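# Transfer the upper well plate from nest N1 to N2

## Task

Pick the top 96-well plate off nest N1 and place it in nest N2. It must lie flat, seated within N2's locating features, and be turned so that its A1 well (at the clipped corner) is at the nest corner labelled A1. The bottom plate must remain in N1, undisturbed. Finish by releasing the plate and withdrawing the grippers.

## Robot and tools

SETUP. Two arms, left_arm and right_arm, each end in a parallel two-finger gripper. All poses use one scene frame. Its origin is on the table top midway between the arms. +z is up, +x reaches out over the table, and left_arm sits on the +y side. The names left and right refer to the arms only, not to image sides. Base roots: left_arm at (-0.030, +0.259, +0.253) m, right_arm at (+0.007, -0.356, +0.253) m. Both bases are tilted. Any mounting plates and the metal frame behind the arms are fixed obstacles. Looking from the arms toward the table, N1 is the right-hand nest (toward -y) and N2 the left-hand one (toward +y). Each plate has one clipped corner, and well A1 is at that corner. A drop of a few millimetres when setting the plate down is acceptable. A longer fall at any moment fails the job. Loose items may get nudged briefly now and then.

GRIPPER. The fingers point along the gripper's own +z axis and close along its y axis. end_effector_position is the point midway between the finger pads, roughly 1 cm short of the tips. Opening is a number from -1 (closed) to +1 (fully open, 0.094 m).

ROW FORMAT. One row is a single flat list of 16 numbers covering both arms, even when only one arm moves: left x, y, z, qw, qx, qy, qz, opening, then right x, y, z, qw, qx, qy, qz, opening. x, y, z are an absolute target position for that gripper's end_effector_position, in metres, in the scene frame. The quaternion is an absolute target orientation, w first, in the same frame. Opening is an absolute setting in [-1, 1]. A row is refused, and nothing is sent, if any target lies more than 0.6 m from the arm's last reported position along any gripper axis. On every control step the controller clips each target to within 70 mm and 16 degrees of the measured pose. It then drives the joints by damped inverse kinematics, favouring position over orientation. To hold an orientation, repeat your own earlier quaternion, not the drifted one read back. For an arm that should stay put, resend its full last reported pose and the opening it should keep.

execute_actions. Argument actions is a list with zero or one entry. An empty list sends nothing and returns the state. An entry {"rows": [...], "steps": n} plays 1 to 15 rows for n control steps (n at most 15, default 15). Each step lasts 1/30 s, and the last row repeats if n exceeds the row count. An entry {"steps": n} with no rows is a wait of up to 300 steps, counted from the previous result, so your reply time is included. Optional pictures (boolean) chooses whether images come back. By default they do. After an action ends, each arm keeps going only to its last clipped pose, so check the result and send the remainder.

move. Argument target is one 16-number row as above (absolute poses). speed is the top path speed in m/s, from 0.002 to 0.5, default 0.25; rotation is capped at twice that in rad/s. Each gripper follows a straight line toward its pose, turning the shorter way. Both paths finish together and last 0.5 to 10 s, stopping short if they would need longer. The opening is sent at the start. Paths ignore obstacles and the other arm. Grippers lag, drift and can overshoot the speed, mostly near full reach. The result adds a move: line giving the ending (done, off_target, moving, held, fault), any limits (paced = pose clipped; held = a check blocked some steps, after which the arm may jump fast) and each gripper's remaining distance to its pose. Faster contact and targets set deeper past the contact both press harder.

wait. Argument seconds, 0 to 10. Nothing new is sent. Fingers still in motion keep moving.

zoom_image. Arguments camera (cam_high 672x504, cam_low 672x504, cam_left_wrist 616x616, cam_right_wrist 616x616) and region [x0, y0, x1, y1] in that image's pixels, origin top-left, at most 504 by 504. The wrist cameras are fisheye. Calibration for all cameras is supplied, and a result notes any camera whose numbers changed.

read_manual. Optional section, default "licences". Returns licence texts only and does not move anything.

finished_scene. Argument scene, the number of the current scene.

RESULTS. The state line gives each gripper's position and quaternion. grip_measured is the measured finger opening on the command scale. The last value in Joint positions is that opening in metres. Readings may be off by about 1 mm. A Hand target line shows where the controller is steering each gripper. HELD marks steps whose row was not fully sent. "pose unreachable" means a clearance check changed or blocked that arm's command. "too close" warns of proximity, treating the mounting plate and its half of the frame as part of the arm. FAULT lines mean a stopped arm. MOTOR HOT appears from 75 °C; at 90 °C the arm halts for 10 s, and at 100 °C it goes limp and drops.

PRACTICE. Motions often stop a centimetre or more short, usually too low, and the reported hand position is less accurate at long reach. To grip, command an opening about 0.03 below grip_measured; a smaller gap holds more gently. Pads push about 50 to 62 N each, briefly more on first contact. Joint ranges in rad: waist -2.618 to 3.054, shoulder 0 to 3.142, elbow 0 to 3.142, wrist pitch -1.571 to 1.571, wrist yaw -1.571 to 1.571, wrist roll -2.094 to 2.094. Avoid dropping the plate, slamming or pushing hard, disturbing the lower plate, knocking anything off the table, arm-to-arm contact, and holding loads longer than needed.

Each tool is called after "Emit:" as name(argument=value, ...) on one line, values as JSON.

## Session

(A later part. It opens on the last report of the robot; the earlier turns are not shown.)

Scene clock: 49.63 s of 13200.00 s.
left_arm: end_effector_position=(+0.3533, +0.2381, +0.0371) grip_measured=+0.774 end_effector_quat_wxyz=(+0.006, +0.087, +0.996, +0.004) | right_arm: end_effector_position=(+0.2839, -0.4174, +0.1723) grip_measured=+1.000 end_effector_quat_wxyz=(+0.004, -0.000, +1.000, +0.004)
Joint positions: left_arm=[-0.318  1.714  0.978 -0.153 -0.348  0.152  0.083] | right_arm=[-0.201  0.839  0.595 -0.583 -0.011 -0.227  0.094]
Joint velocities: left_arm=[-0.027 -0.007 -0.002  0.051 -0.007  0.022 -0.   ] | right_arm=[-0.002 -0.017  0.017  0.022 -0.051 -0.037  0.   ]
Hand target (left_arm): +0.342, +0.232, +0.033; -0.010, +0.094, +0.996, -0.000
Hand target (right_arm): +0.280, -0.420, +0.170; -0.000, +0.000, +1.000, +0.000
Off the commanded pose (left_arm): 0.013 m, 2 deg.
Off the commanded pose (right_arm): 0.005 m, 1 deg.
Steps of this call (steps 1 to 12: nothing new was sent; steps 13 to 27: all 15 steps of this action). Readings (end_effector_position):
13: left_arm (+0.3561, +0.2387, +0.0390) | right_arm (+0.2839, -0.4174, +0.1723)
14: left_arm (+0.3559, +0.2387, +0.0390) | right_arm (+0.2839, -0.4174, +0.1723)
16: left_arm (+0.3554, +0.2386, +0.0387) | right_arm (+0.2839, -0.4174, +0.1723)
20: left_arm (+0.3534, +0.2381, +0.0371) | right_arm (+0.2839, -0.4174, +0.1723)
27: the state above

Emit:
execute_actions(actions=[{"rows":[[0.342,0.231,0.033,-0.010,0.094,0.9956,0,0.74,0.28,-0.42,0.17,0,0,1,0,1]],"steps":15}])

Emit:
zoom_image(camera="cam_left_wrist", region=[160, 190, 420, 350])

Emit:
zoom_image(camera="cam_low", region=[500, 150, 630, 240])

Scene clock: 50.50 s of 13200.00 s.
left_arm: end_effector_position=(+0.3533, +0.2381, +0.0371) grip_measured=+0.774 end_effector_quat_wxyz=(+0.006, +0.087, +0.996, +0.004) | right_arm: end_effector_position=(+0.2839, -0.4174, +0.1723) grip_measured=+1.000 end_effector_quat_wxyz=(+0.004, -0.000, +1.000, +0.004)
Joint positions: left_arm=[-0.318  1.714  0.978 -0.153 -0.348  0.152  0.083] | right_arm=[-0.201  0.839  0.595 -0.583 -0.011 -0.227  0.094]
Joint velocities: left_arm=[-0.007 -0.007  0.007 -0.022  0.051 -0.051 -0.   ] | right_arm=[ 0.002 -0.002 -0.007 -0.095 -0.081  0.081  0.   ]
Hand target (left_arm): +0.342, +0.231, +0.033; -0.010, +0.094, +0.996, -0.000
Hand target (right_arm): +0.280, -0.420, +0.170; -0.000, +0.000, +1.000, +0.000
Off the commanded pose (left_arm): 0.014 m, 2 deg.
Off the commanded pose (right_arm): 0.005 m, 1 deg.
Steps of this call (steps 1 to 11: nothing new was sent; steps 12 to 26: all 15 steps of this action). Readings (end_effector_position):
12: left_arm (+0.3533, +0.2381, +0.0371) | right_arm (+0.2839, -0.4174, +0.1723)
13: left_arm (+0.3533, +0.2381, +0.0371) | right_arm (+0.2839, -0.4174, +0.1723)
15: left_arm (+0.3533, +0.2381, +0.0371) | right_arm (+0.2839, -0.4174, +0.1723)
19: left_arm (+0.3533, +0.2381, +0.0371) | right_arm (+0.2839, -0.4174, +0.1723)
26: the state above
camera_calibration (this result's frames):
cam_left_wrist: T_world_to_cam=[[-0.22913, -0.973037, 0.0264347, 0.301226], [-0.805325, 0.204752, 0.556353, 0.249081], [-0.546765, 0.106189, -0.830525, 0.319629], [0, 0, 0, 1]] pos_world=[0.444372, 0.208163, 0.11892]
cam_right_wrist: T_world_to_cam=[[0.305153, -0.950753, -0.054326, -0.470497], [-0.864949, -0.300577, 0.401891, 0.0914652], [-0.398428, -0.0756487, -0.914075, 0.324169], [0, 0, 0, 1]] pos_world=[0.351844, -0.395311, 0.233995]

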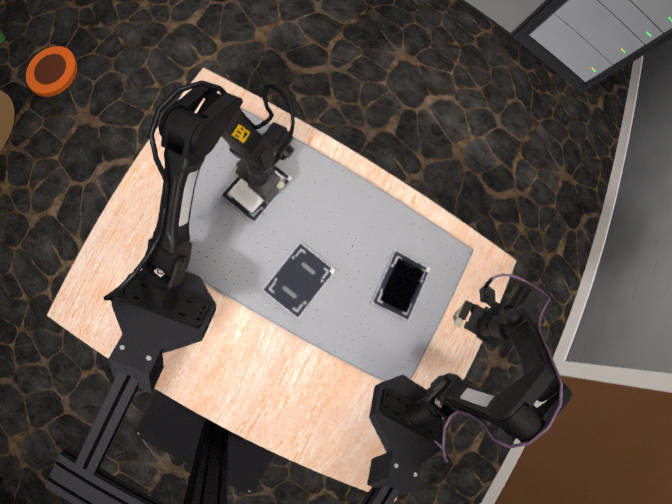

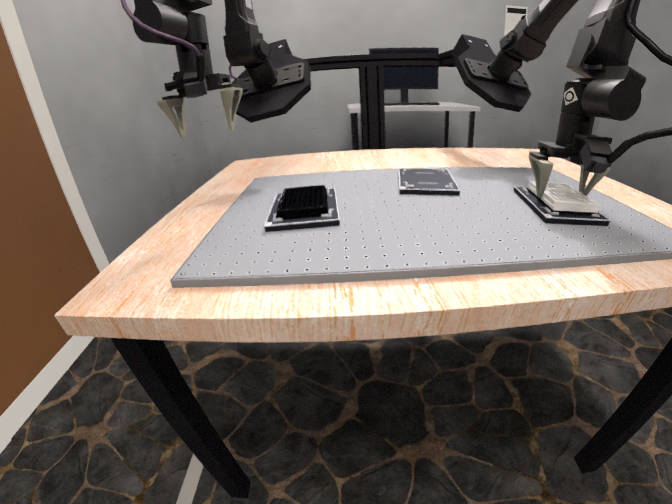

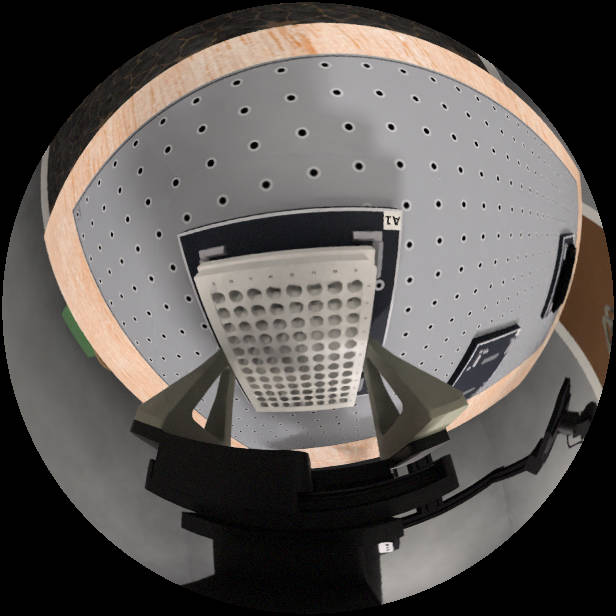

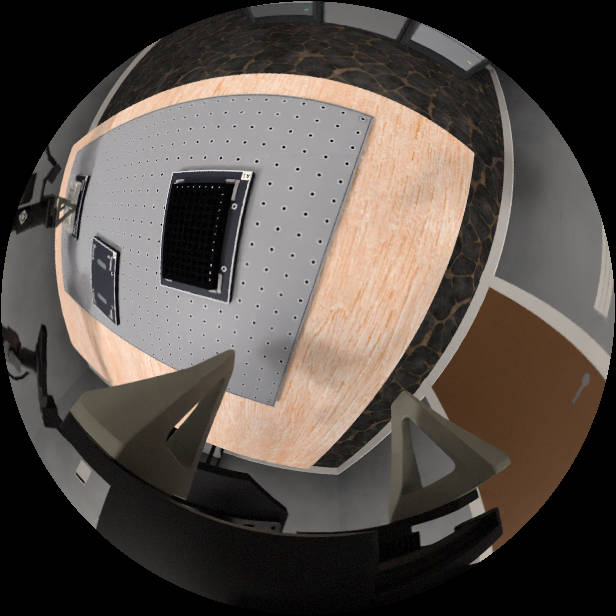

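Region (160, 190, 420, 350) of cam_left_wrist's 616x616 image, scaled by 1.938, with more detail than that image has; it fills the top 310 rows of this view, and the rest is white.

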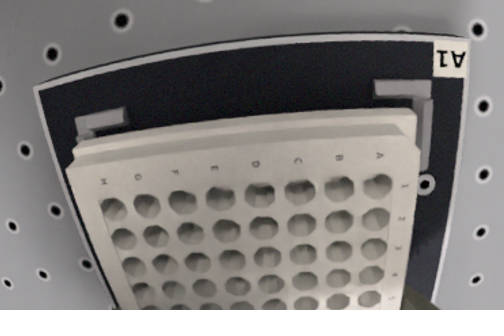

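Region (500, 150, 630, 240) of cam_low's 672x504 image, scaled by 3.877, with more detail than that image has; it fills the top 349 rows of this view, and the rest is white.

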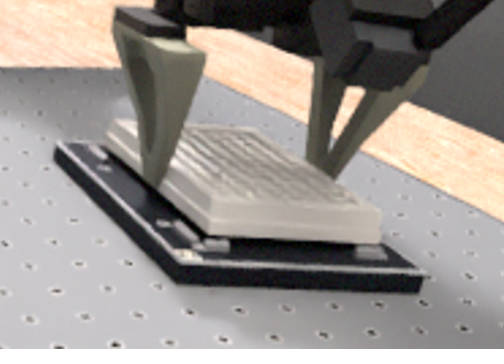

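Emit:
execute_actions(actions=[{"rows":[[0.343,0.2295,0.036,-0.008,0.088,0.996,0,0.74,0.28,-0.42,0.17,0,0,1,0,1]],"steps":15}])

Emit:
zoom_image(camera="cam_left_wrist", region=[160, 190, 420, 350])

Emit:
zoom_image(camera="cam_left_wrist", region=[200, 330, 400, 450])

Emit:
zoom_image(camera="cam_low", region=[500, 150, 630, 240])

Scene clock: 51.60 s of 13200.00 s.
left_arm: end_effector_position=(+0.3523, +0.2358, +0.0378) grip_measured=+0.774 end_effector_quat_wxyz=(+0.004, +0.083, +0.997, +0.003) | right_arm: end_effector_position=(+0.2839, -0.4174, +0.1723) grip_measured=+1.000 end_effector_quat_wxyz=(+0.004, -0.000, +1.000, +0.004)
Joint positions: left_arm=[-0.325  1.714  0.978 -0.159 -0.351  0.137  0.083] | right_arm=[-0.201  0.839  0.595 -0.583 -0.011 -0.227  0.094]
Joint velocities: left_arm=[ 0.002 -0.007  0.002  0.007  0.007 -0.022  0.   ] | right_arm=[0.007 0.012 0.002 0.066 0.022 0.022 0.   ]
Hand target (left_arm): +0.343, +0.230, +0.036; -0.008, +0.088, +0.996, +0.000
Hand target (right_arm): +0.280, -0.420, +0.170; -0.000, +0.000, +1.000, +0.000
Off the commanded pose (left_arm): 0.011 m, 2 deg.
Off the commanded pose (right_arm): 0.005 m, 1 deg.
Steps of this call (steps 1 to 18: nothing new was sent; steps 19 to 33: all 15 steps of this action). Readings (end_effector_position):
19: left_arm (+0.3533, +0.2380, +0.0372) | right_arm (+0.2839, -0.4174, +0.1723)
20: left_arm (+0.3532, +0.2379, +0.0373) | right_arm (+0.2839, -0.4174, +0.1723)
22: left_arm (+0.3529, +0.2369, +0.0376) | right_arm (+0.2839, -0.4174, +0.1723)
26: left_arm (+0.3526, +0.2358, +0.0378) | right_arm (+0.2839, -0.4174, +0.1723)
33: the state above
camera_calibration (this result's frames):
cam_left_wrist: T_world_to_cam=[[-0.221216, -0.974812, 0.0283823, 0.296301], [-0.805181, 0.198987, 0.558648, 0.249556], [-0.550224, 0.100729, -0.828919, 0.322374], [0, 0, 0, 1]] pos_world=[0.443862, 0.206707, 0.119399]
cam_right_wrist: T_world_to_cam=[[0.305153, -0.950753, -0.054326, -0.470497], [-0.864949, -0.300577, 0.401891, 0.0914652], [-0.398428, -0.0756487, -0.914075, 0.324169], [0, 0, 0, 1]] pos_world=[0.351844, -0.395311, 0.233995]

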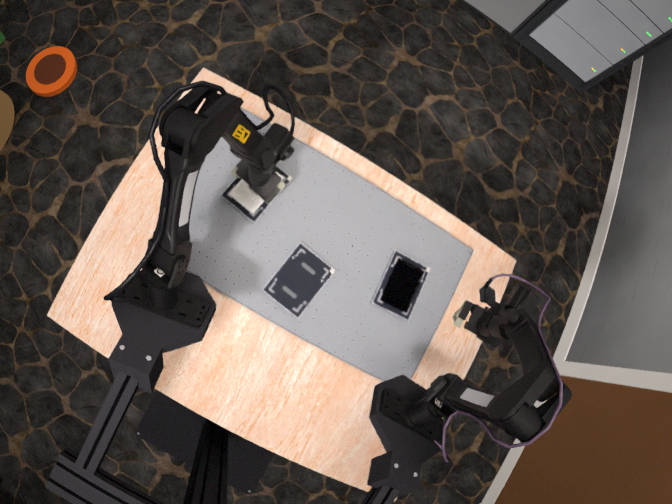

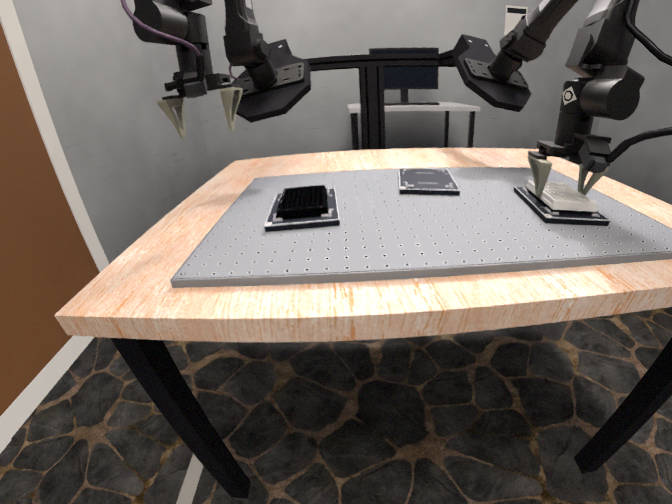

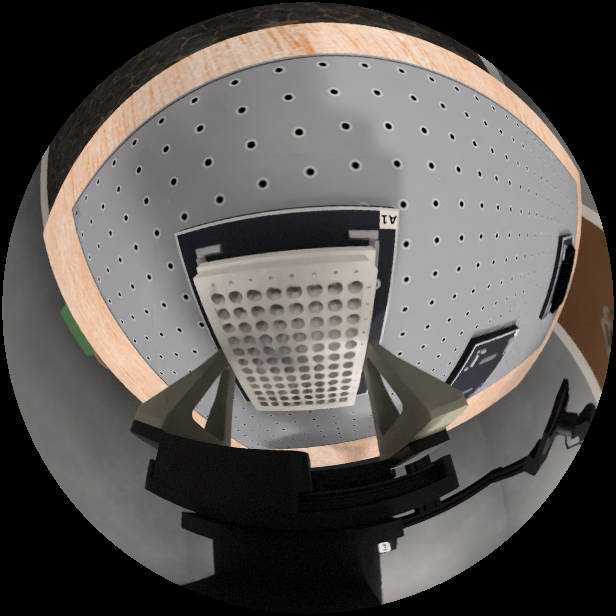

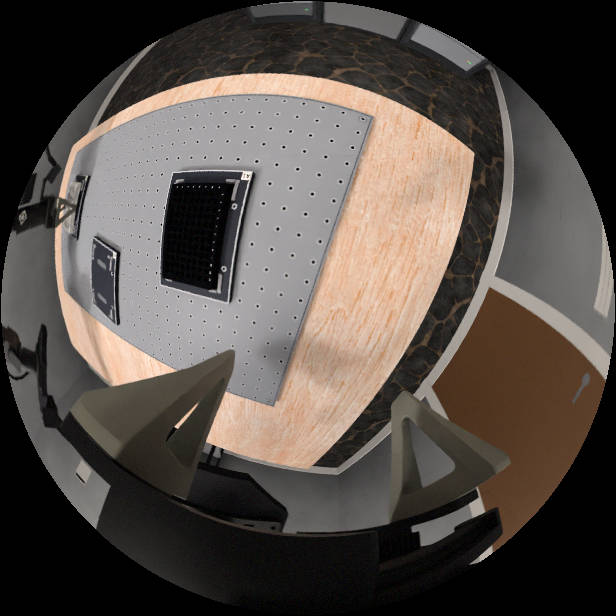

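Region (160, 190, 420, 350) of cam_left_wrist's 616x616 image, scaled by 1.938, with more detail than that image has; it fills the top 310 rows of this view, and the rest is white.

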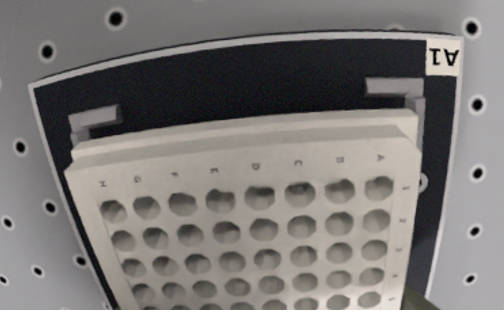

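Region (200, 330, 400, 450) of cam_left_wrist's 616x616 image, scaled by 2.520, with more detail than that image has; it fills the top 302 rows of this view, and the rest is white.

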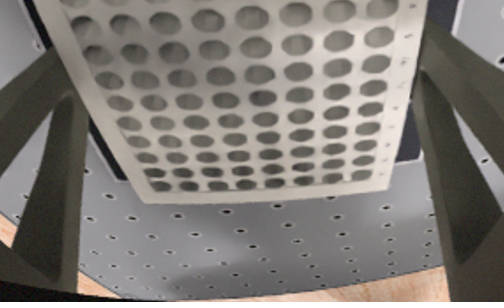

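Region (500, 150, 630, 240) of cam_low's 672x504 image, scaled by 3.877, with more detail than that image has; it fills the top 349 rows of this view, and the rest is white.

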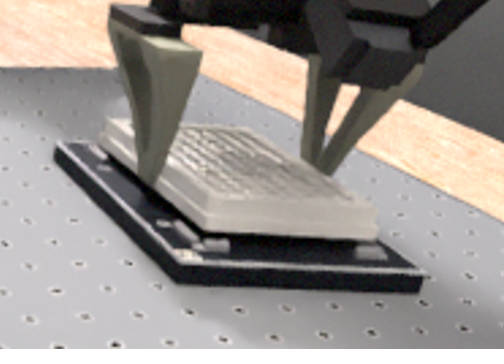

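Emit:
execute_actions(actions=[{"rows":[[0.347,0.2335,0.036,-0.002,0.088,0.996,0,0.74,0.28,-0.42,0.17,0,0,1,0,1]],"steps":15}], pictures=false)

Scene clock: 52.83 s of 13200.00 s.
left_arm: end_effector_position=(+0.3523, +0.2358, +0.0378) grip_measured=+0.774 end_effector_quat_wxyz=(+0.004, +0.083, +0.997, +0.003) | right_arm: end_effector_position=(+0.2839, -0.4174, +0.1723) grip_measured=+1.000 end_effector_quat_wxyz=(+0.004, -0.000, +1.000, +0.004)
Joint positions: left_arm=[-0.325  1.714  0.978 -0.159 -0.351  0.136  0.083] | right_arm=[-0.201  0.839  0.595 -0.583 -0.011 -0.227  0.094]
Joint velocities: left_arm=[ 0.007  0.022  0.022  0.022 -0.007 -0.022  0.001] | right_arm=[-0.007  0.002  0.007  0.022  0.022  0.022  0.   ]
Hand target (left_arm): +0.347, +0.234, +0.036; -0.002, +0.088, +0.996, -0.000
Hand target (right_arm): +0.280, -0.420, +0.170; -0.000, +0.000, +1.000, +0.000
Off the commanded pose (left_arm): 0.006 m, 1 deg.
Off the commanded pose (right_arm): 0.005 m, 1 deg.
Steps of this call (steps 1 to 22: nothing new was sent; steps 23 to 37: all 15 steps of this action). Readings (end_effector_position):
23: left_arm (+0.3523, +0.2358, +0.0378) | right_arm (+0.2839, -0.4174, +0.1723)
24: left_arm (+0.3523, +0.2358, +0.0378) | right_arm (+0.2839, -0.4174, +0.1723)
26: left_arm (+0.3523, +0.2358, +0.0378) | right_arm (+0.2839, -0.4174, +0.1723)
30: left_arm (+0.3523, +0.2358, +0.0378) | right_arm (+0.2839, -0.4174, +0.1723)
37: the state above

Emit:
execute_actions(actions=[{"rows":[[0.349,0.2355,0.035,0.004,0.088,0.996,0,0.74,0.28,-0.42,0.17,0,0,1,0,1]],"steps":15}], pictures=false)

Scene clock: 53.63 s of 13200.00 s.
left_arm: end_effector_position=(+0.3530, +0.2358, +0.0379) grip_measured=+0.774 end_effector_quat_wxyz=(+0.006, +0.084, +0.996, +0.004) | right_arm: end_effector_position=(+0.2839, -0.4174, +0.1723) grip_measured=+1.000 end_effector_quat_wxyz=(+0.004, -0.000, +1.000, +0.004)
Joint positions: left_arm=[-0.325  1.714  0.978 -0.156 -0.351  0.141  0.083] | right_arm=[-0.201  0.839  0.595 -0.583 -0.011 -0.227  0.094]
Joint velocities: left_arm=[-0.012 -0.012 -0.007 -0.066  0.007 -0.081  0.001] | right_arm=[-0.007  0.017  0.017 -0.095  0.007 -0.037  0.   ]
Hand target (left_arm): +0.349, +0.236, +0.035; +0.004, +0.088, +0.996, +0.000
Hand target (right_arm): +0.280, -0.420, +0.170; -0.000, +0.000, +1.000, +0.000
Off the commanded pose (left_arm): 0.005 m, 1 deg.
Off the commanded pose (right_arm): 0.005 m, 1 deg.
Steps of this call (steps 1 to 9: nothing new was sent; steps 10 to 24: all 15 steps of this action). Readings (end_effector_position):
10: left_arm (+0.3524, +0.2358, +0.0378) | right_arm (+0.2839, -0.4174, +0.1723)
11: left_arm (+0.3525, +0.2358, +0.0378) | right_arm (+0.2839, -0.4174, +0.1723)
13: left_arm (+0.3527, +0.2358, +0.0379) | right_arm (+0.2839, -0.4174, +0.1723)
17: left_arm (+0.3528, +0.2358, +0.0379) | right_arm (+0.2839, -0.4174, +0.1723)
24: the state above

Emit:
execute_actions(actions=[{"rows":[[0.3495,0.237,0.034,0.004,0.086,0.996,0,0.74,0.28,-0.42,0.17,0,0,1,0,1]],"steps":15}])

Emit:
zoom_image(camera="cam_left_wrist", region=[160, 190, 420, 350])

Scene clock: 54.80 s of 13200.00 s.
left_arm: end_effector_position=(+0.3531, +0.2374, +0.0372) grip_measured=+0.774 end_effector_quat_wxyz=(+0.006, +0.082, +0.997, +0.003) | right_arm: end_effector_position=(+0.2839, -0.4174, +0.1723) grip_measured=+1.000 end_effector_quat_wxyz=(+0.004, -0.000, +1.000, +0.004)
Joint positions: left_arm=[-0.319  1.714  0.978 -0.154 -0.347  0.141  0.083] | right_arm=[-0.201  0.839  0.595 -0.583 -0.011 -0.227  0.094]
Joint velocities: left_arm=[ 0.002  0.007 -0.002  0.022 -0.022 -0.007 -0.001] | right_arm=[ 0.002  0.007 -0.002 -0.022  0.051 -0.007  0.   ]
Hand target (left_arm): +0.349, +0.237, +0.034; +0.004, +0.086, +0.996, +0.000
Hand target (right_arm): +0.280, -0.420, +0.170; -0.000, +0.000, +1.000, +0.000
Off the commanded pose (left_arm): 0.005 m, 1 deg.
Off the commanded pose (right_arm): 0.005 m, 1 deg.
Steps of this call (steps 1 to 20: nothing new was sent; steps 21 to 35: all 15 steps of this action). Readings (end_effector_position):
21: left_arm (+0.3530, +0.2358, +0.0378) | right_arm (+0.2839, -0.4174, +0.1723)
22: left_arm (+0.3531, +0.2361, +0.0377) | right_arm (+0.2839, -0.4174, +0.1723)
24: left_arm (+0.3531, +0.2372, +0.0374) | right_arm (+0.2839, -0.4174, +0.1723)
28: left_arm (+0.3531, +0.2375, +0.0372) | right_arm (+0.2839, -0.4174, +0.1723)
35: the state above
camera_calibration (this result's frames):
cam_left_wrist: T_world_to_cam=[[-0.220288, -0.975018, 0.0285125, 0.297782], [-0.806729, 0.198542, 0.556569, 0.250927], [-0.548326, 0.0996037, -0.830312, 0.321777], [0, 0, 0, 1]] pos_world=[0.444466, 0.208473, 0.119027]
cam_right_wrist: T_world_to_cam=[[0.305153, -0.950753, -0.054326, -0.470497], [-0.864949, -0.300577, 0.401891, 0.0914652], [-0.398428, -0.0756487, -0.914075, 0.324169], [0, 0, 0, 1]] pos_world=[0.351844, -0.395311, 0.233995]

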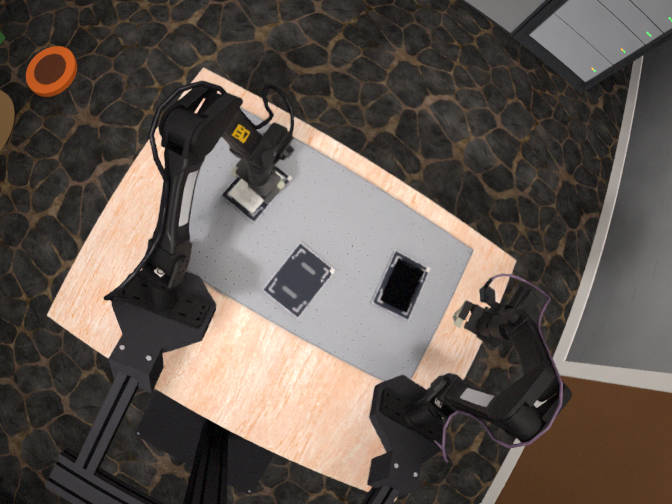

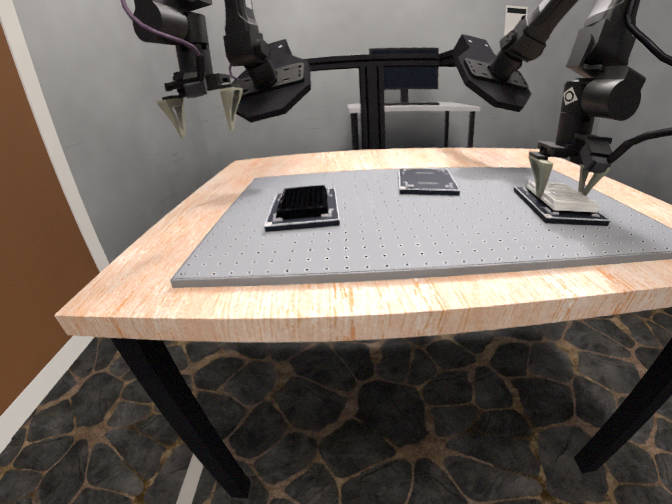

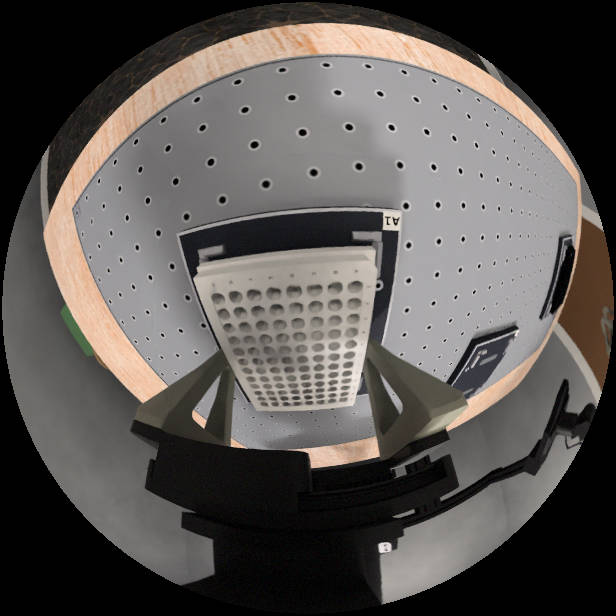

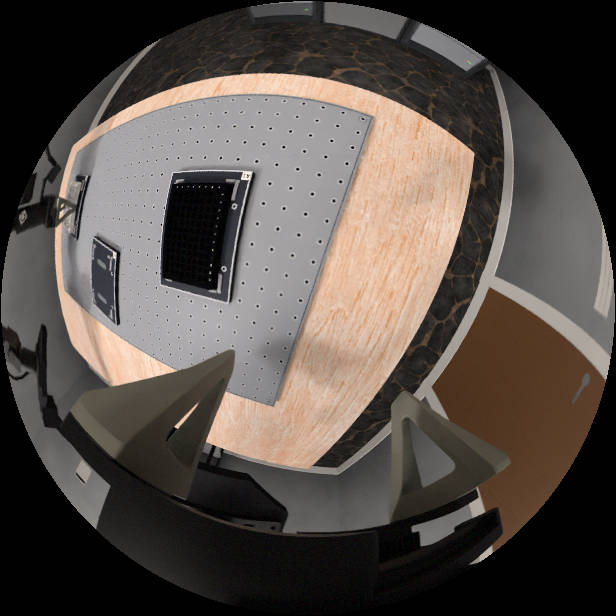

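Region (160, 190, 420, 350) of cam_left_wrist's 616x616 image, scaled by 1.938, with more detail than that image has; it fills the top 310 rows of this view, and the rest is white.

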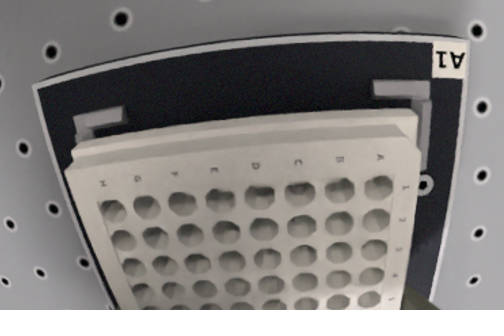

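Emit:
execute_actions(actions=[{"rows":[[0.3545,0.2355,0.035,0.002,0.088,0.996,0,0.74,0.28,-0.42,0.17,0,0,1,0,1]],"steps":15}], pictures=false)

Scene clock: 56.10 s of 13200.00 s.
left_arm: end_effector_position=(+0.3531, +0.2374, +0.0372) grip_measured=+0.774 end_effector_quat_wxyz=(+0.006, +0.082, +0.997, +0.003) | right_arm: end_effector_position=(+0.2839, -0.4174, +0.1723) grip_measured=+1.000 end_effector_quat_wxyz=(+0.004, -0.000, +1.000, +0.004)
Joint positions: left_arm=[-0.319  1.714  0.978 -0.154 -0.347  0.141  0.083] | right_arm=[-0.201  0.839  0.595 -0.583 -0.011 -0.227  0.094]
Joint velocities: left_arm=[-0.002 -0.007 -0.002  0.007  0.007  0.051 -0.   ] | right_arm=[-0.002  0.017  0.002 -0.022 -0.095 -0.022  0.   ]
Hand target (left_arm): +0.354, +0.236, +0.035; +0.002, +0.088, +0.996, -0.000
Hand target (right_arm): +0.280, -0.420, +0.170; -0.000, +0.000, +1.000, +0.000
Off the commanded pose (left_arm): 0.003 m, 1 deg.
Off the commanded pose (right_arm): 0.005 m, 1 deg.
Steps of this call (steps 1 to 24: nothing new was sent; steps 25 to 39: all 15 steps of this action). Readings (end_effector_position):
25: left_arm (+0.3531, +0.2374, +0.0372) | right_arm (+0.2839, -0.4174, +0.1723)
26: left_arm (+0.3531, +0.2374, +0.0372) | right_arm (+0.2839, -0.4174, +0.1723)
28: left_arm (+0.3531, +0.2374, +0.0372) | right_arm (+0.2839, -0.4174, +0.1723)
32: left_arm (+0.3531, +0.2374, +0.0372) | right_arm (+0.2839, -0.4174, +0.1723)
39: the state above

Emit:
execute_actions(actions=[{"rows":[[0.358,0.234,0.035,0.002,0.088,0.996,0,0.74,0.28,-0.42,0.17,0,0,1,0,1]],"steps":15}], pictures=false)

Scene clock: 56.93 s of 13200.00 s.
left_arm: end_effector_position=(+0.3520, +0.2374, +0.0372) grip_measured=+0.774 end_effector_quat_wxyz=(+0.004, +0.083, +0.997, +0.003) | right_arm: end_effector_position=(+0.2839, -0.4174, +0.1723) grip_measured=+1.000 end_effector_quat_wxyz=(+0.004, -0.000, +1.000, +0.004)
Joint positions: left_arm=[-0.319  1.714  0.978 -0.159 -0.347  0.141  0.083] | right_arm=[-0.201  0.839  0.595 -0.583 -0.011 -0.227  0.094]
Joint velocities: left_arm=[-0.007  0.002  0.012  0.022  0.037  0.022 -0.001] | right_arm=[ 0.007  0.002 -0.007 -0.037  0.022 -0.051  0.   ]
Hand target (left_arm): +0.358, +0.234, +0.035; +0.002, +0.088, +0.996, -0.000
Hand target (right_arm): +0.280, -0.420, +0.170; -0.000, +0.000, +1.000, +0.000
Off the commanded pose (left_arm): 0.007 m, 1 deg.
Off the commanded pose (right_arm): 0.005 m, 1 deg.
Steps of this call (steps 1 to 10: nothing new was sent; steps 11 to 25: all 15 steps of this action). Readings (end_effector_position):
11: left_arm (+0.3529, +0.2374, +0.0372) | right_arm (+0.2839, -0.4174, +0.1723)
12: left_arm (+0.3527, +0.2374, +0.0372) | right_arm (+0.2839, -0.4174, +0.1723)
14: left_arm (+0.3521, +0.2374, +0.0372) | right_arm (+0.2839, -0.4174, +0.1723)
18: left_arm (+0.3520, +0.2374, +0.0372) | right_arm (+0.2839, -0.4174, +0.1723)
25: the state above

Emit:
execute_actions(actions=[{"rows":[[0.361,0.233,0.036,0.002,0.088,0.996,0,0.74,0.28,-0.42,0.17,0,0,1,0,1]],"steps":15}])

Emit:
zoom_image(camera="cam_left_wrist", region=[160, 190, 420, 350])

Emit:
zoom_image(camera="cam_low", region=[500, 150, 630, 240])

Scene clock: 57.83 s of 13200.00 s.
left_arm: end_effector_position=(+0.3549, +0.2371, +0.0365) grip_measured=+0.774 end_effector_quat_wxyz=(+0.001, +0.084, +0.996, +0.003) | right_arm: end_effector_position=(+0.2839, -0.4174, +0.1723) grip_measured=+1.000 end_effector_quat_wxyz=(+0.004, -0.000, +1.000, +0.004)
Joint positions: left_arm=[-0.319  1.723  0.997 -0.174 -0.347  0.141  0.083] | right_arm=[-0.201  0.839  0.595 -0.583 -0.011 -0.227  0.094]
Joint velocities: left_arm=[-0.012  0.007 -0.002  0.066  0.007 -0.095  0.   ] | right_arm=[-0.017  0.007 -0.002  0.051 -0.022 -0.037  0.   ]
Hand target (left_arm): +0.361, +0.233, +0.036; +0.002, +0.088, +0.996, +0.000
Hand target (right_arm): +0.280, -0.420, +0.170; -0.000, +0.000, +1.000, +0.000
Off the commanded pose (left_arm): 0.007 m, 1 deg.
Off the commanded pose (right_arm): 0.005 m, 1 deg.
Steps of this call (steps 1 to 12: nothing new was sent; steps 13 to 27: all 15 steps of this action). Readings (end_effector_position):
13: left_arm (+0.3521, +0.2374, +0.0372) | right_arm (+0.2839, -0.4174, +0.1723)
14: left_arm (+0.3527, +0.2373, +0.0369) | right_arm (+0.2839, -0.4174, +0.1723)
16: left_arm (+0.3544, +0.2371, +0.0364) | right_arm (+0.2839, -0.4174, +0.1723)
20: left_arm (+0.3550, +0.2371, +0.0365) | right_arm (+0.2839, -0.4174, +0.1723)
27: the state above
camera_calibration (this result's frames):
cam_left_wrist: T_world_to_cam=[[-0.223018, -0.974347, 0.0301937, 0.298668], [-0.801287, 0.20087, 0.563552, 0.250125], [-0.55516, 0.101488, -0.825529, 0.324051], [0, 0, 0, 1]] pos_world=[0.44693, 0.207877, 0.117537]
cam_right_wrist: T_world_to_cam=[[0.305153, -0.950753, -0.054326, -0.470497], [-0.864949, -0.300577, 0.401891, 0.0914652], [-0.398428, -0.0756487, -0.914075, 0.324169], [0, 0, 0, 1]] pos_world=[0.351844, -0.395311, 0.233995]

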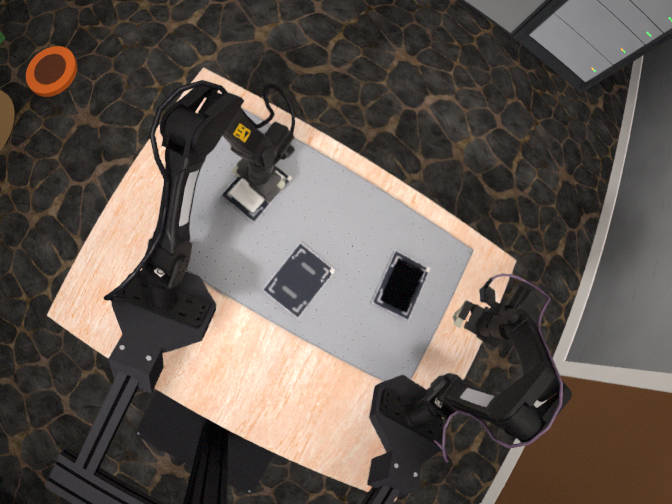

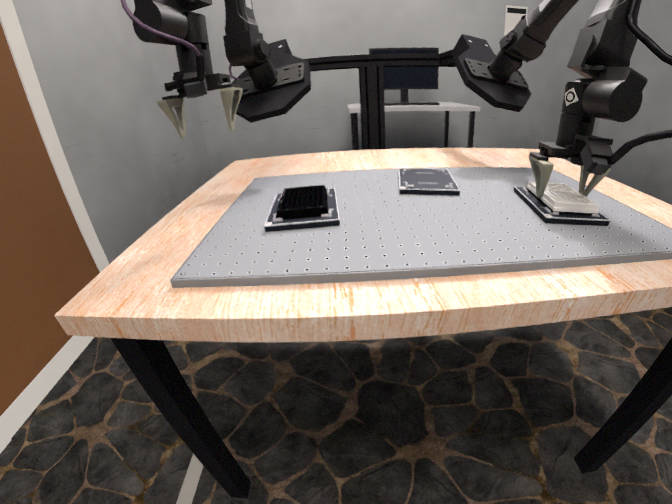

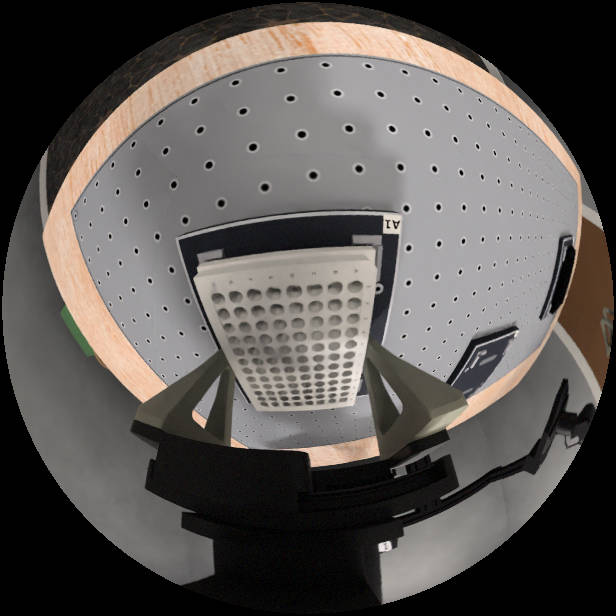

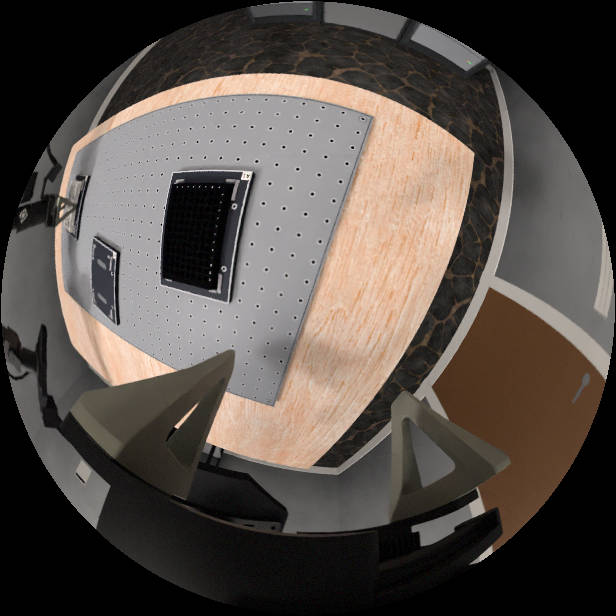

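Region (160, 190, 420, 350) of cam_left_wrist's 616x616 image, scaled by 1.938, with more detail than that image has; it fills the top 310 rows of this view, and the rest is white.

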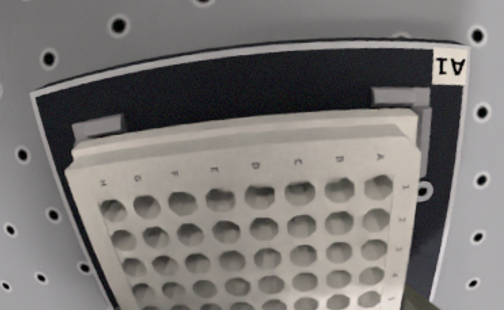

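Region (500, 150, 630, 240) of cam_low's 672x504 image, scaled by 3.877, with more detail than that image has; it fills the top 349 rows of this view, and the rest is white.

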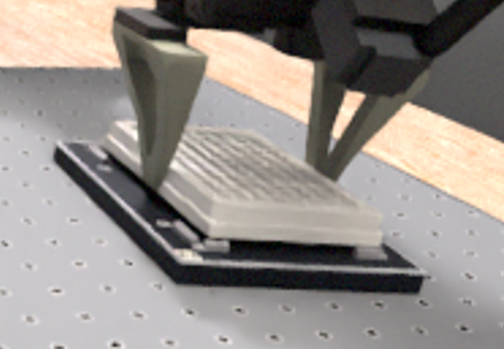

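Emit:
execute_actions(actions=[{"rows":[[0.359,0.2315,0.0345,0,0.082,0.9966,0,0.74,0.28,-0.42,0.17,0,0,1,0,1]],"steps":15}])

Emit:
zoom_image(camera="cam_left_wrist", region=[160, 190, 420, 350])

Emit:
zoom_image(camera="cam_low", region=[500, 150, 630, 240])

Scene clock: 59.87 s of 13200.00 s.
left_arm: end_effector_position=(+0.3549, +0.2371, +0.0365) grip_measured=+0.774 end_effector_quat_wxyz=(+0.001, +0.082, +0.997, +0.003) | right_arm: end_effector_position=(+0.2839, -0.4174, +0.1723) grip_measured=+1.000 end_effector_quat_wxyz=(+0.004, -0.000, +1.000, +0.004)
Joint positions: left_arm=[-0.319  1.723  0.997 -0.174 -0.347  0.138  0.083] | right_arm=[-0.201  0.839  0.595 -0.583 -0.011 -0.227  0.094]
Joint velocities: left_arm=[ 0.002 -0.002  0.007 -0.022 -0.037 -0.022  0.   ] | right_arm=[-0.012 -0.002 -0.007  0.022  0.037 -0.007  0.   ]
Hand target (left_arm): +0.359, +0.232, +0.035; +0.000, +0.082, +0.997, -0.000
Hand target (right_arm): +0.280, -0.420, +0.170; -0.000, +0.000, +1.000, +0.000
Off the commanded pose (left_arm): 0.007 m, 0 deg.
Off the commanded pose (right_arm): 0.005 m, 1 deg.
Steps of this call (steps 1 to 46: nothing new was sent; steps 47 to 61: all 15 steps of this action). Readings (end_effector_position):
47: left_arm (+0.3549, +0.2371, +0.0365) | right_arm (+0.2839, -0.4174, +0.1723)
48: left_arm (+0.3549, +0.2371, +0.0365) | right_arm (+0.2839, -0.4174, +0.1723)
50: left_arm (+0.3549, +0.2371, +0.0365) | right_arm (+0.2839, -0.4174, +0.1723)
54: left_arm (+0.3549, +0.2371, +0.0365) | right_arm (+0.2839, -0.4174, +0.1723)
61: the state above
camera_calibration (this result's frames):
cam_left_wrist: T_world_to_cam=[[-0.2193, -0.97519, 0.0302011, 0.297548], [-0.802059, 0.197819, 0.563532, 0.251123], [-0.555525, 0.0993594, -0.825542, 0.324685], [0, 0, 0, 1]] pos_world=[0.447039, 0.208229, 0.117539]
cam_right_wrist: T_world_to_cam=[[0.305153, -0.950753, -0.054326, -0.470497], [-0.864949, -0.300577, 0.401891, 0.0914652], [-0.398428, -0.0756487, -0.914075, 0.324169], [0, 0, 0, 1]] pos_world=[0.351844, -0.395311, 0.233995]

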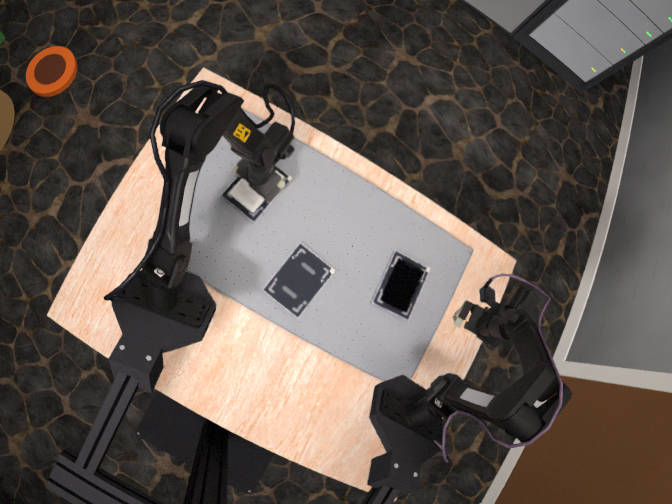

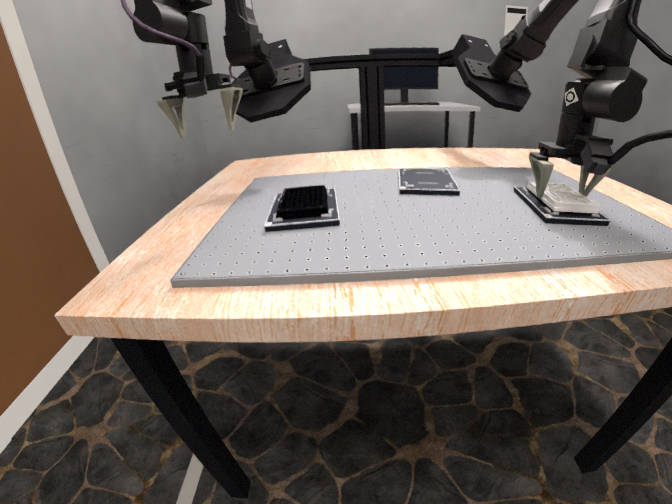

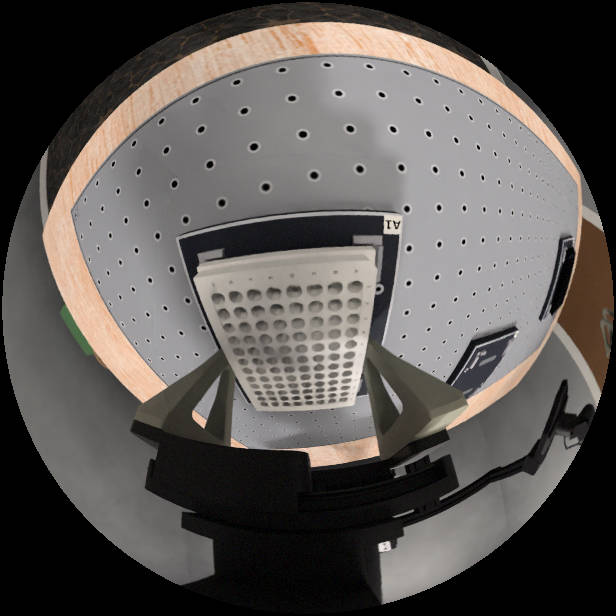

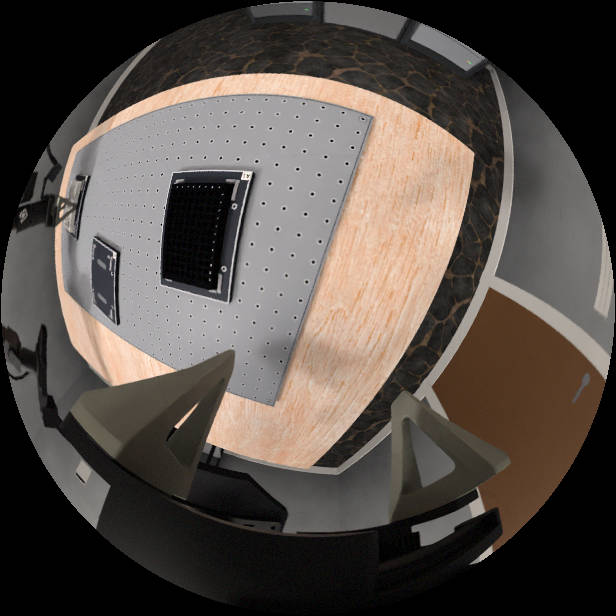

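Region (160, 190, 420, 350) of cam_left_wrist's 616x616 image, scaled by 1.938, with more detail than that image has; it fills the top 310 rows of this view, and the rest is white.

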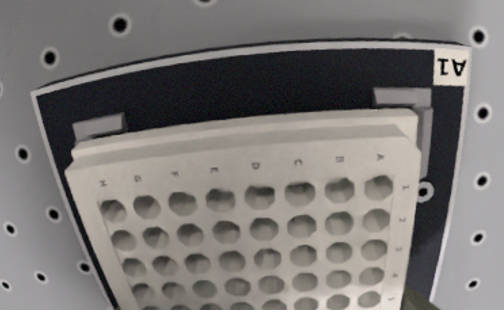

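Region (500, 150, 630, 240) of cam_low's 672x504 image, scaled by 3.877, with more detail than that image has; it fills the top 349 rows of this view, and the rest is white.

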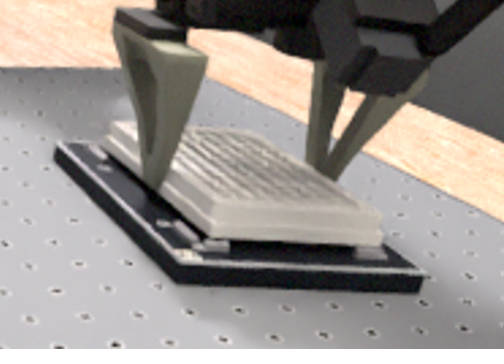

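Emit:
execute_actions(actions=[{"rows":[[0.357,0.2303,0.0345,-0.005,0.082,0.9966,0,0.74,0.28,-0.42,0.17,0,0,1,0,1]],"steps":15}], pictures=false)

Scene clock: 60.63 s of 13200.00 s.
left_arm: end_effector_position=(+0.3522, +0.2362, +0.0348) grip_measured=+0.774 end_effector_quat_wxyz=(-0.003, +0.082, +0.997, +0.002) | right_arm: end_effector_position=(+0.2839, -0.4174, +0.1723) grip_measured=+1.000 end_effector_quat_wxyz=(+0.004, -0.000, +1.000, +0.004)
Joint positions: left_arm=[-0.32   1.73   0.997 -0.177 -0.347  0.135  0.083] | right_arm=[-0.201  0.839  0.595 -0.583 -0.011 -0.227  0.094]
Joint velocities: left_arm=[ 0.007 -0.012  0.012 -0.022  0.007 -0.022  0.001] | right_arm=[-0.007  0.017  0.017  0.051  0.022  0.037  0.   ]
Hand target (left_arm): +0.357, +0.230, +0.035; -0.005, +0.082, +0.997, -0.000
Hand target (right_arm): +0.280, -0.420, +0.170; -0.000, +0.000, +1.000, +0.000
Off the commanded pose (left_arm): 0.008 m, 0 deg.
Off the commanded pose (right_arm): 0.005 m, 1 deg.
Steps of this call (steps 1 to 8: nothing new was sent; steps 9 to 23: all 15 steps of this action). Readings (end_effector_position):
9: left_arm (+0.3545, +0.2371, +0.0363) | right_arm (+0.2839, -0.4174, +0.1723)
10: left_arm (+0.3541, +0.2370, +0.0360) | right_arm (+0.2839, -0.4174, +0.1723)
12: left_arm (+0.3526, +0.2367, +0.0351) | right_arm (+0.2839, -0.4174, +0.1723)
16: left_arm (+0.3522, +0.2362, +0.0348) | right_arm (+0.2839, -0.4174, +0.1723)
23: the state above

Emit:
execute_actions(actions=[])

Emit:
zoom_image(camera="cam_left_wrist", region=[160, 190, 420, 350])

Emit:
zoom_image(camera="cam_low", region=[500, 150, 630, 240])

Scene clock: 61.07 s of 13200.00 s.
left_arm: end_effector_position=(+0.3522, +0.2362, +0.0348) grip_measured=+0.774 end_effector_quat_wxyz=(-0.003, +0.082, +0.997, +0.002) | right_arm: end_effector_position=(+0.2839, -0.4174, +0.1723) grip_measured=+1.000 end_effector_quat_wxyz=(+0.004, -0.000, +1.000, +0.004)
Joint positions: left_arm=[-0.32   1.73   0.997 -0.177 -0.347  0.135  0.083] | right_arm=[-0.201  0.839  0.595 -0.583 -0.011 -0.227  0.094]
Joint velocities: left_arm=[-0.012  0.002 -0.012 -0.066 -0.051  0.022 -0.001] | right_arm=[ 0.002  0.022  0.012 -0.037  0.007 -0.095  0.   ]
Hand target (left_arm): +0.357, +0.230, +0.035; -0.005, +0.082, +0.997, -0.000
Hand target (right_arm): +0.280, -0.420, +0.170; -0.000, +0.000, +1.000, +0.000
Off the commanded pose (left_arm): 0.008 m, 0 deg.
Off the commanded pose (right_arm): 0.005 m, 1 deg.
Steps of this call (steps 1 to 13: nothing new was sent). Readings (end_effector_position):
1: left_arm (+0.3522, +0.2362, +0.0348) | right_arm (+0.2839, -0.4174, +0.1723)
2: left_arm (+0.3522, +0.2362, +0.0348) | right_arm (+0.2839, -0.4174, +0.1723)
4: left_arm (+0.3522, +0.2362, +0.0348) | right_arm (+0.2839, -0.4174, +0.1723)
8: left_arm (+0.3522, +0.2362, +0.0348) | right_arm (+0.2839, -0.4174, +0.1723)
13: the state above
camera_calibration (this result's frames):
cam_left_wrist: T_world_to_cam=[[-0.219823, -0.975001, 0.0324169, 0.296213], [-0.796711, 0.198604, 0.570796, 0.247791], [-0.562964, 0.0996471, -0.820452, 0.324241], [0, 0, 0, 1]] pos_world=[0.445068, 0.207286, 0.114984]
cam_right_wrist: T_world_to_cam=[[0.305153, -0.950753, -0.054326, -0.470497], [-0.864949, -0.300577, 0.401891, 0.0914652], [-0.398428, -0.0756487, -0.914075, 0.324169], [0, 0, 0, 1]] pos_world=[0.351844, -0.395311, 0.233995]

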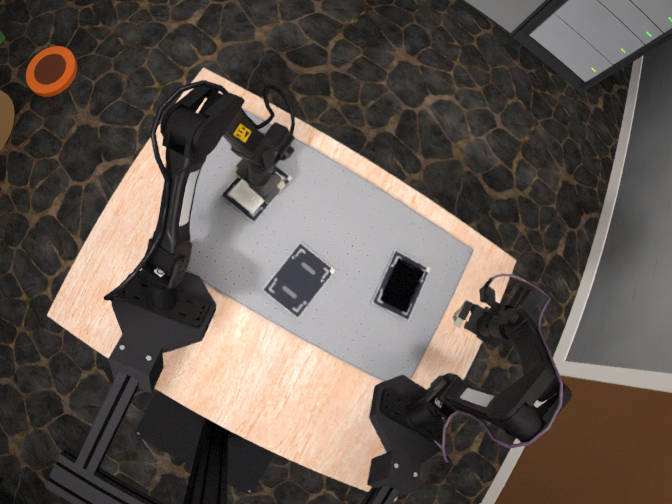

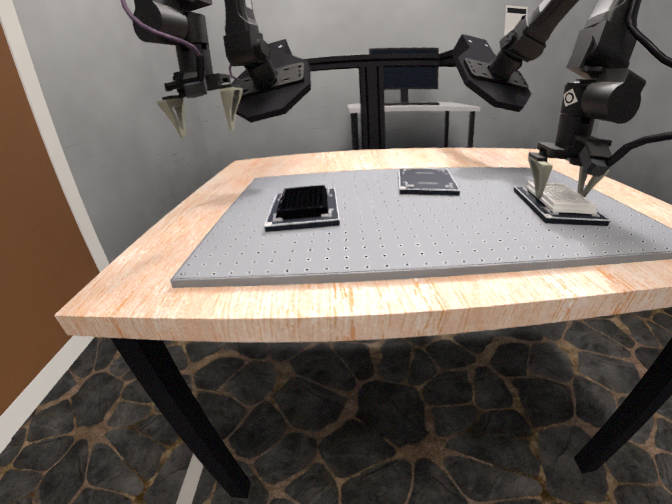

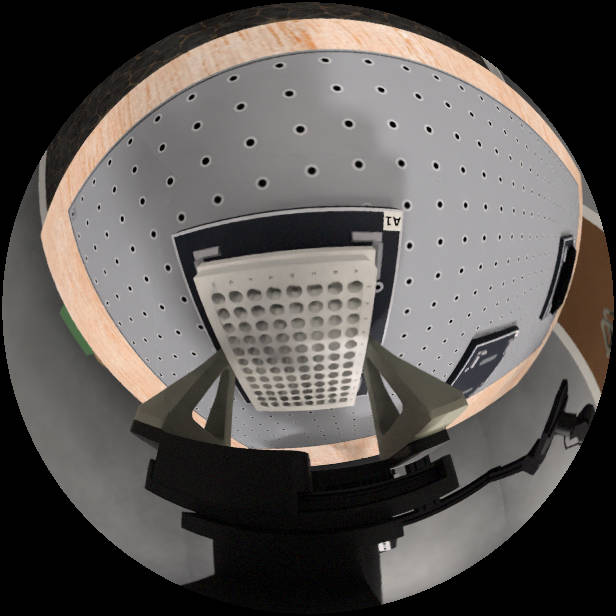

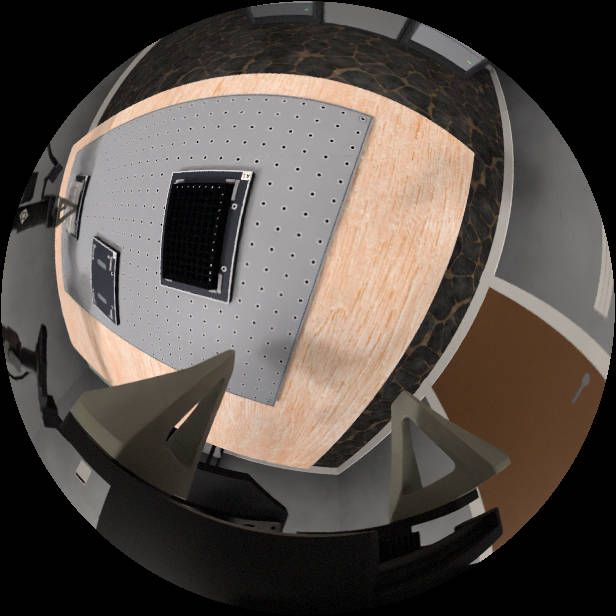

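Region (160, 190, 420, 350) of cam_left_wrist's 616x616 image, scaled by 1.938, with more detail than that image has; it fills the top 310 rows of this view, and the rest is white.

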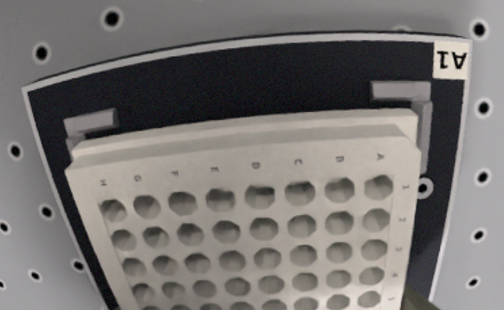

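Region (500, 150, 630, 240) of cam_low's 672x504 image, scaled by 3.877, with more detail than that image has; it fills the top 349 rows of this view, and the rest is white.

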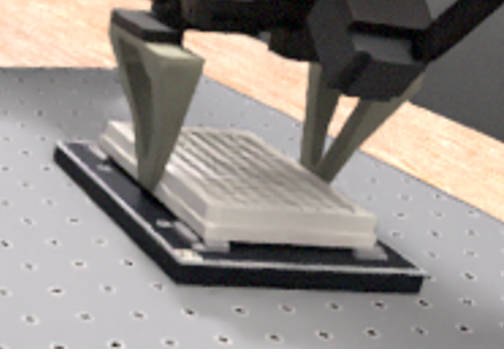

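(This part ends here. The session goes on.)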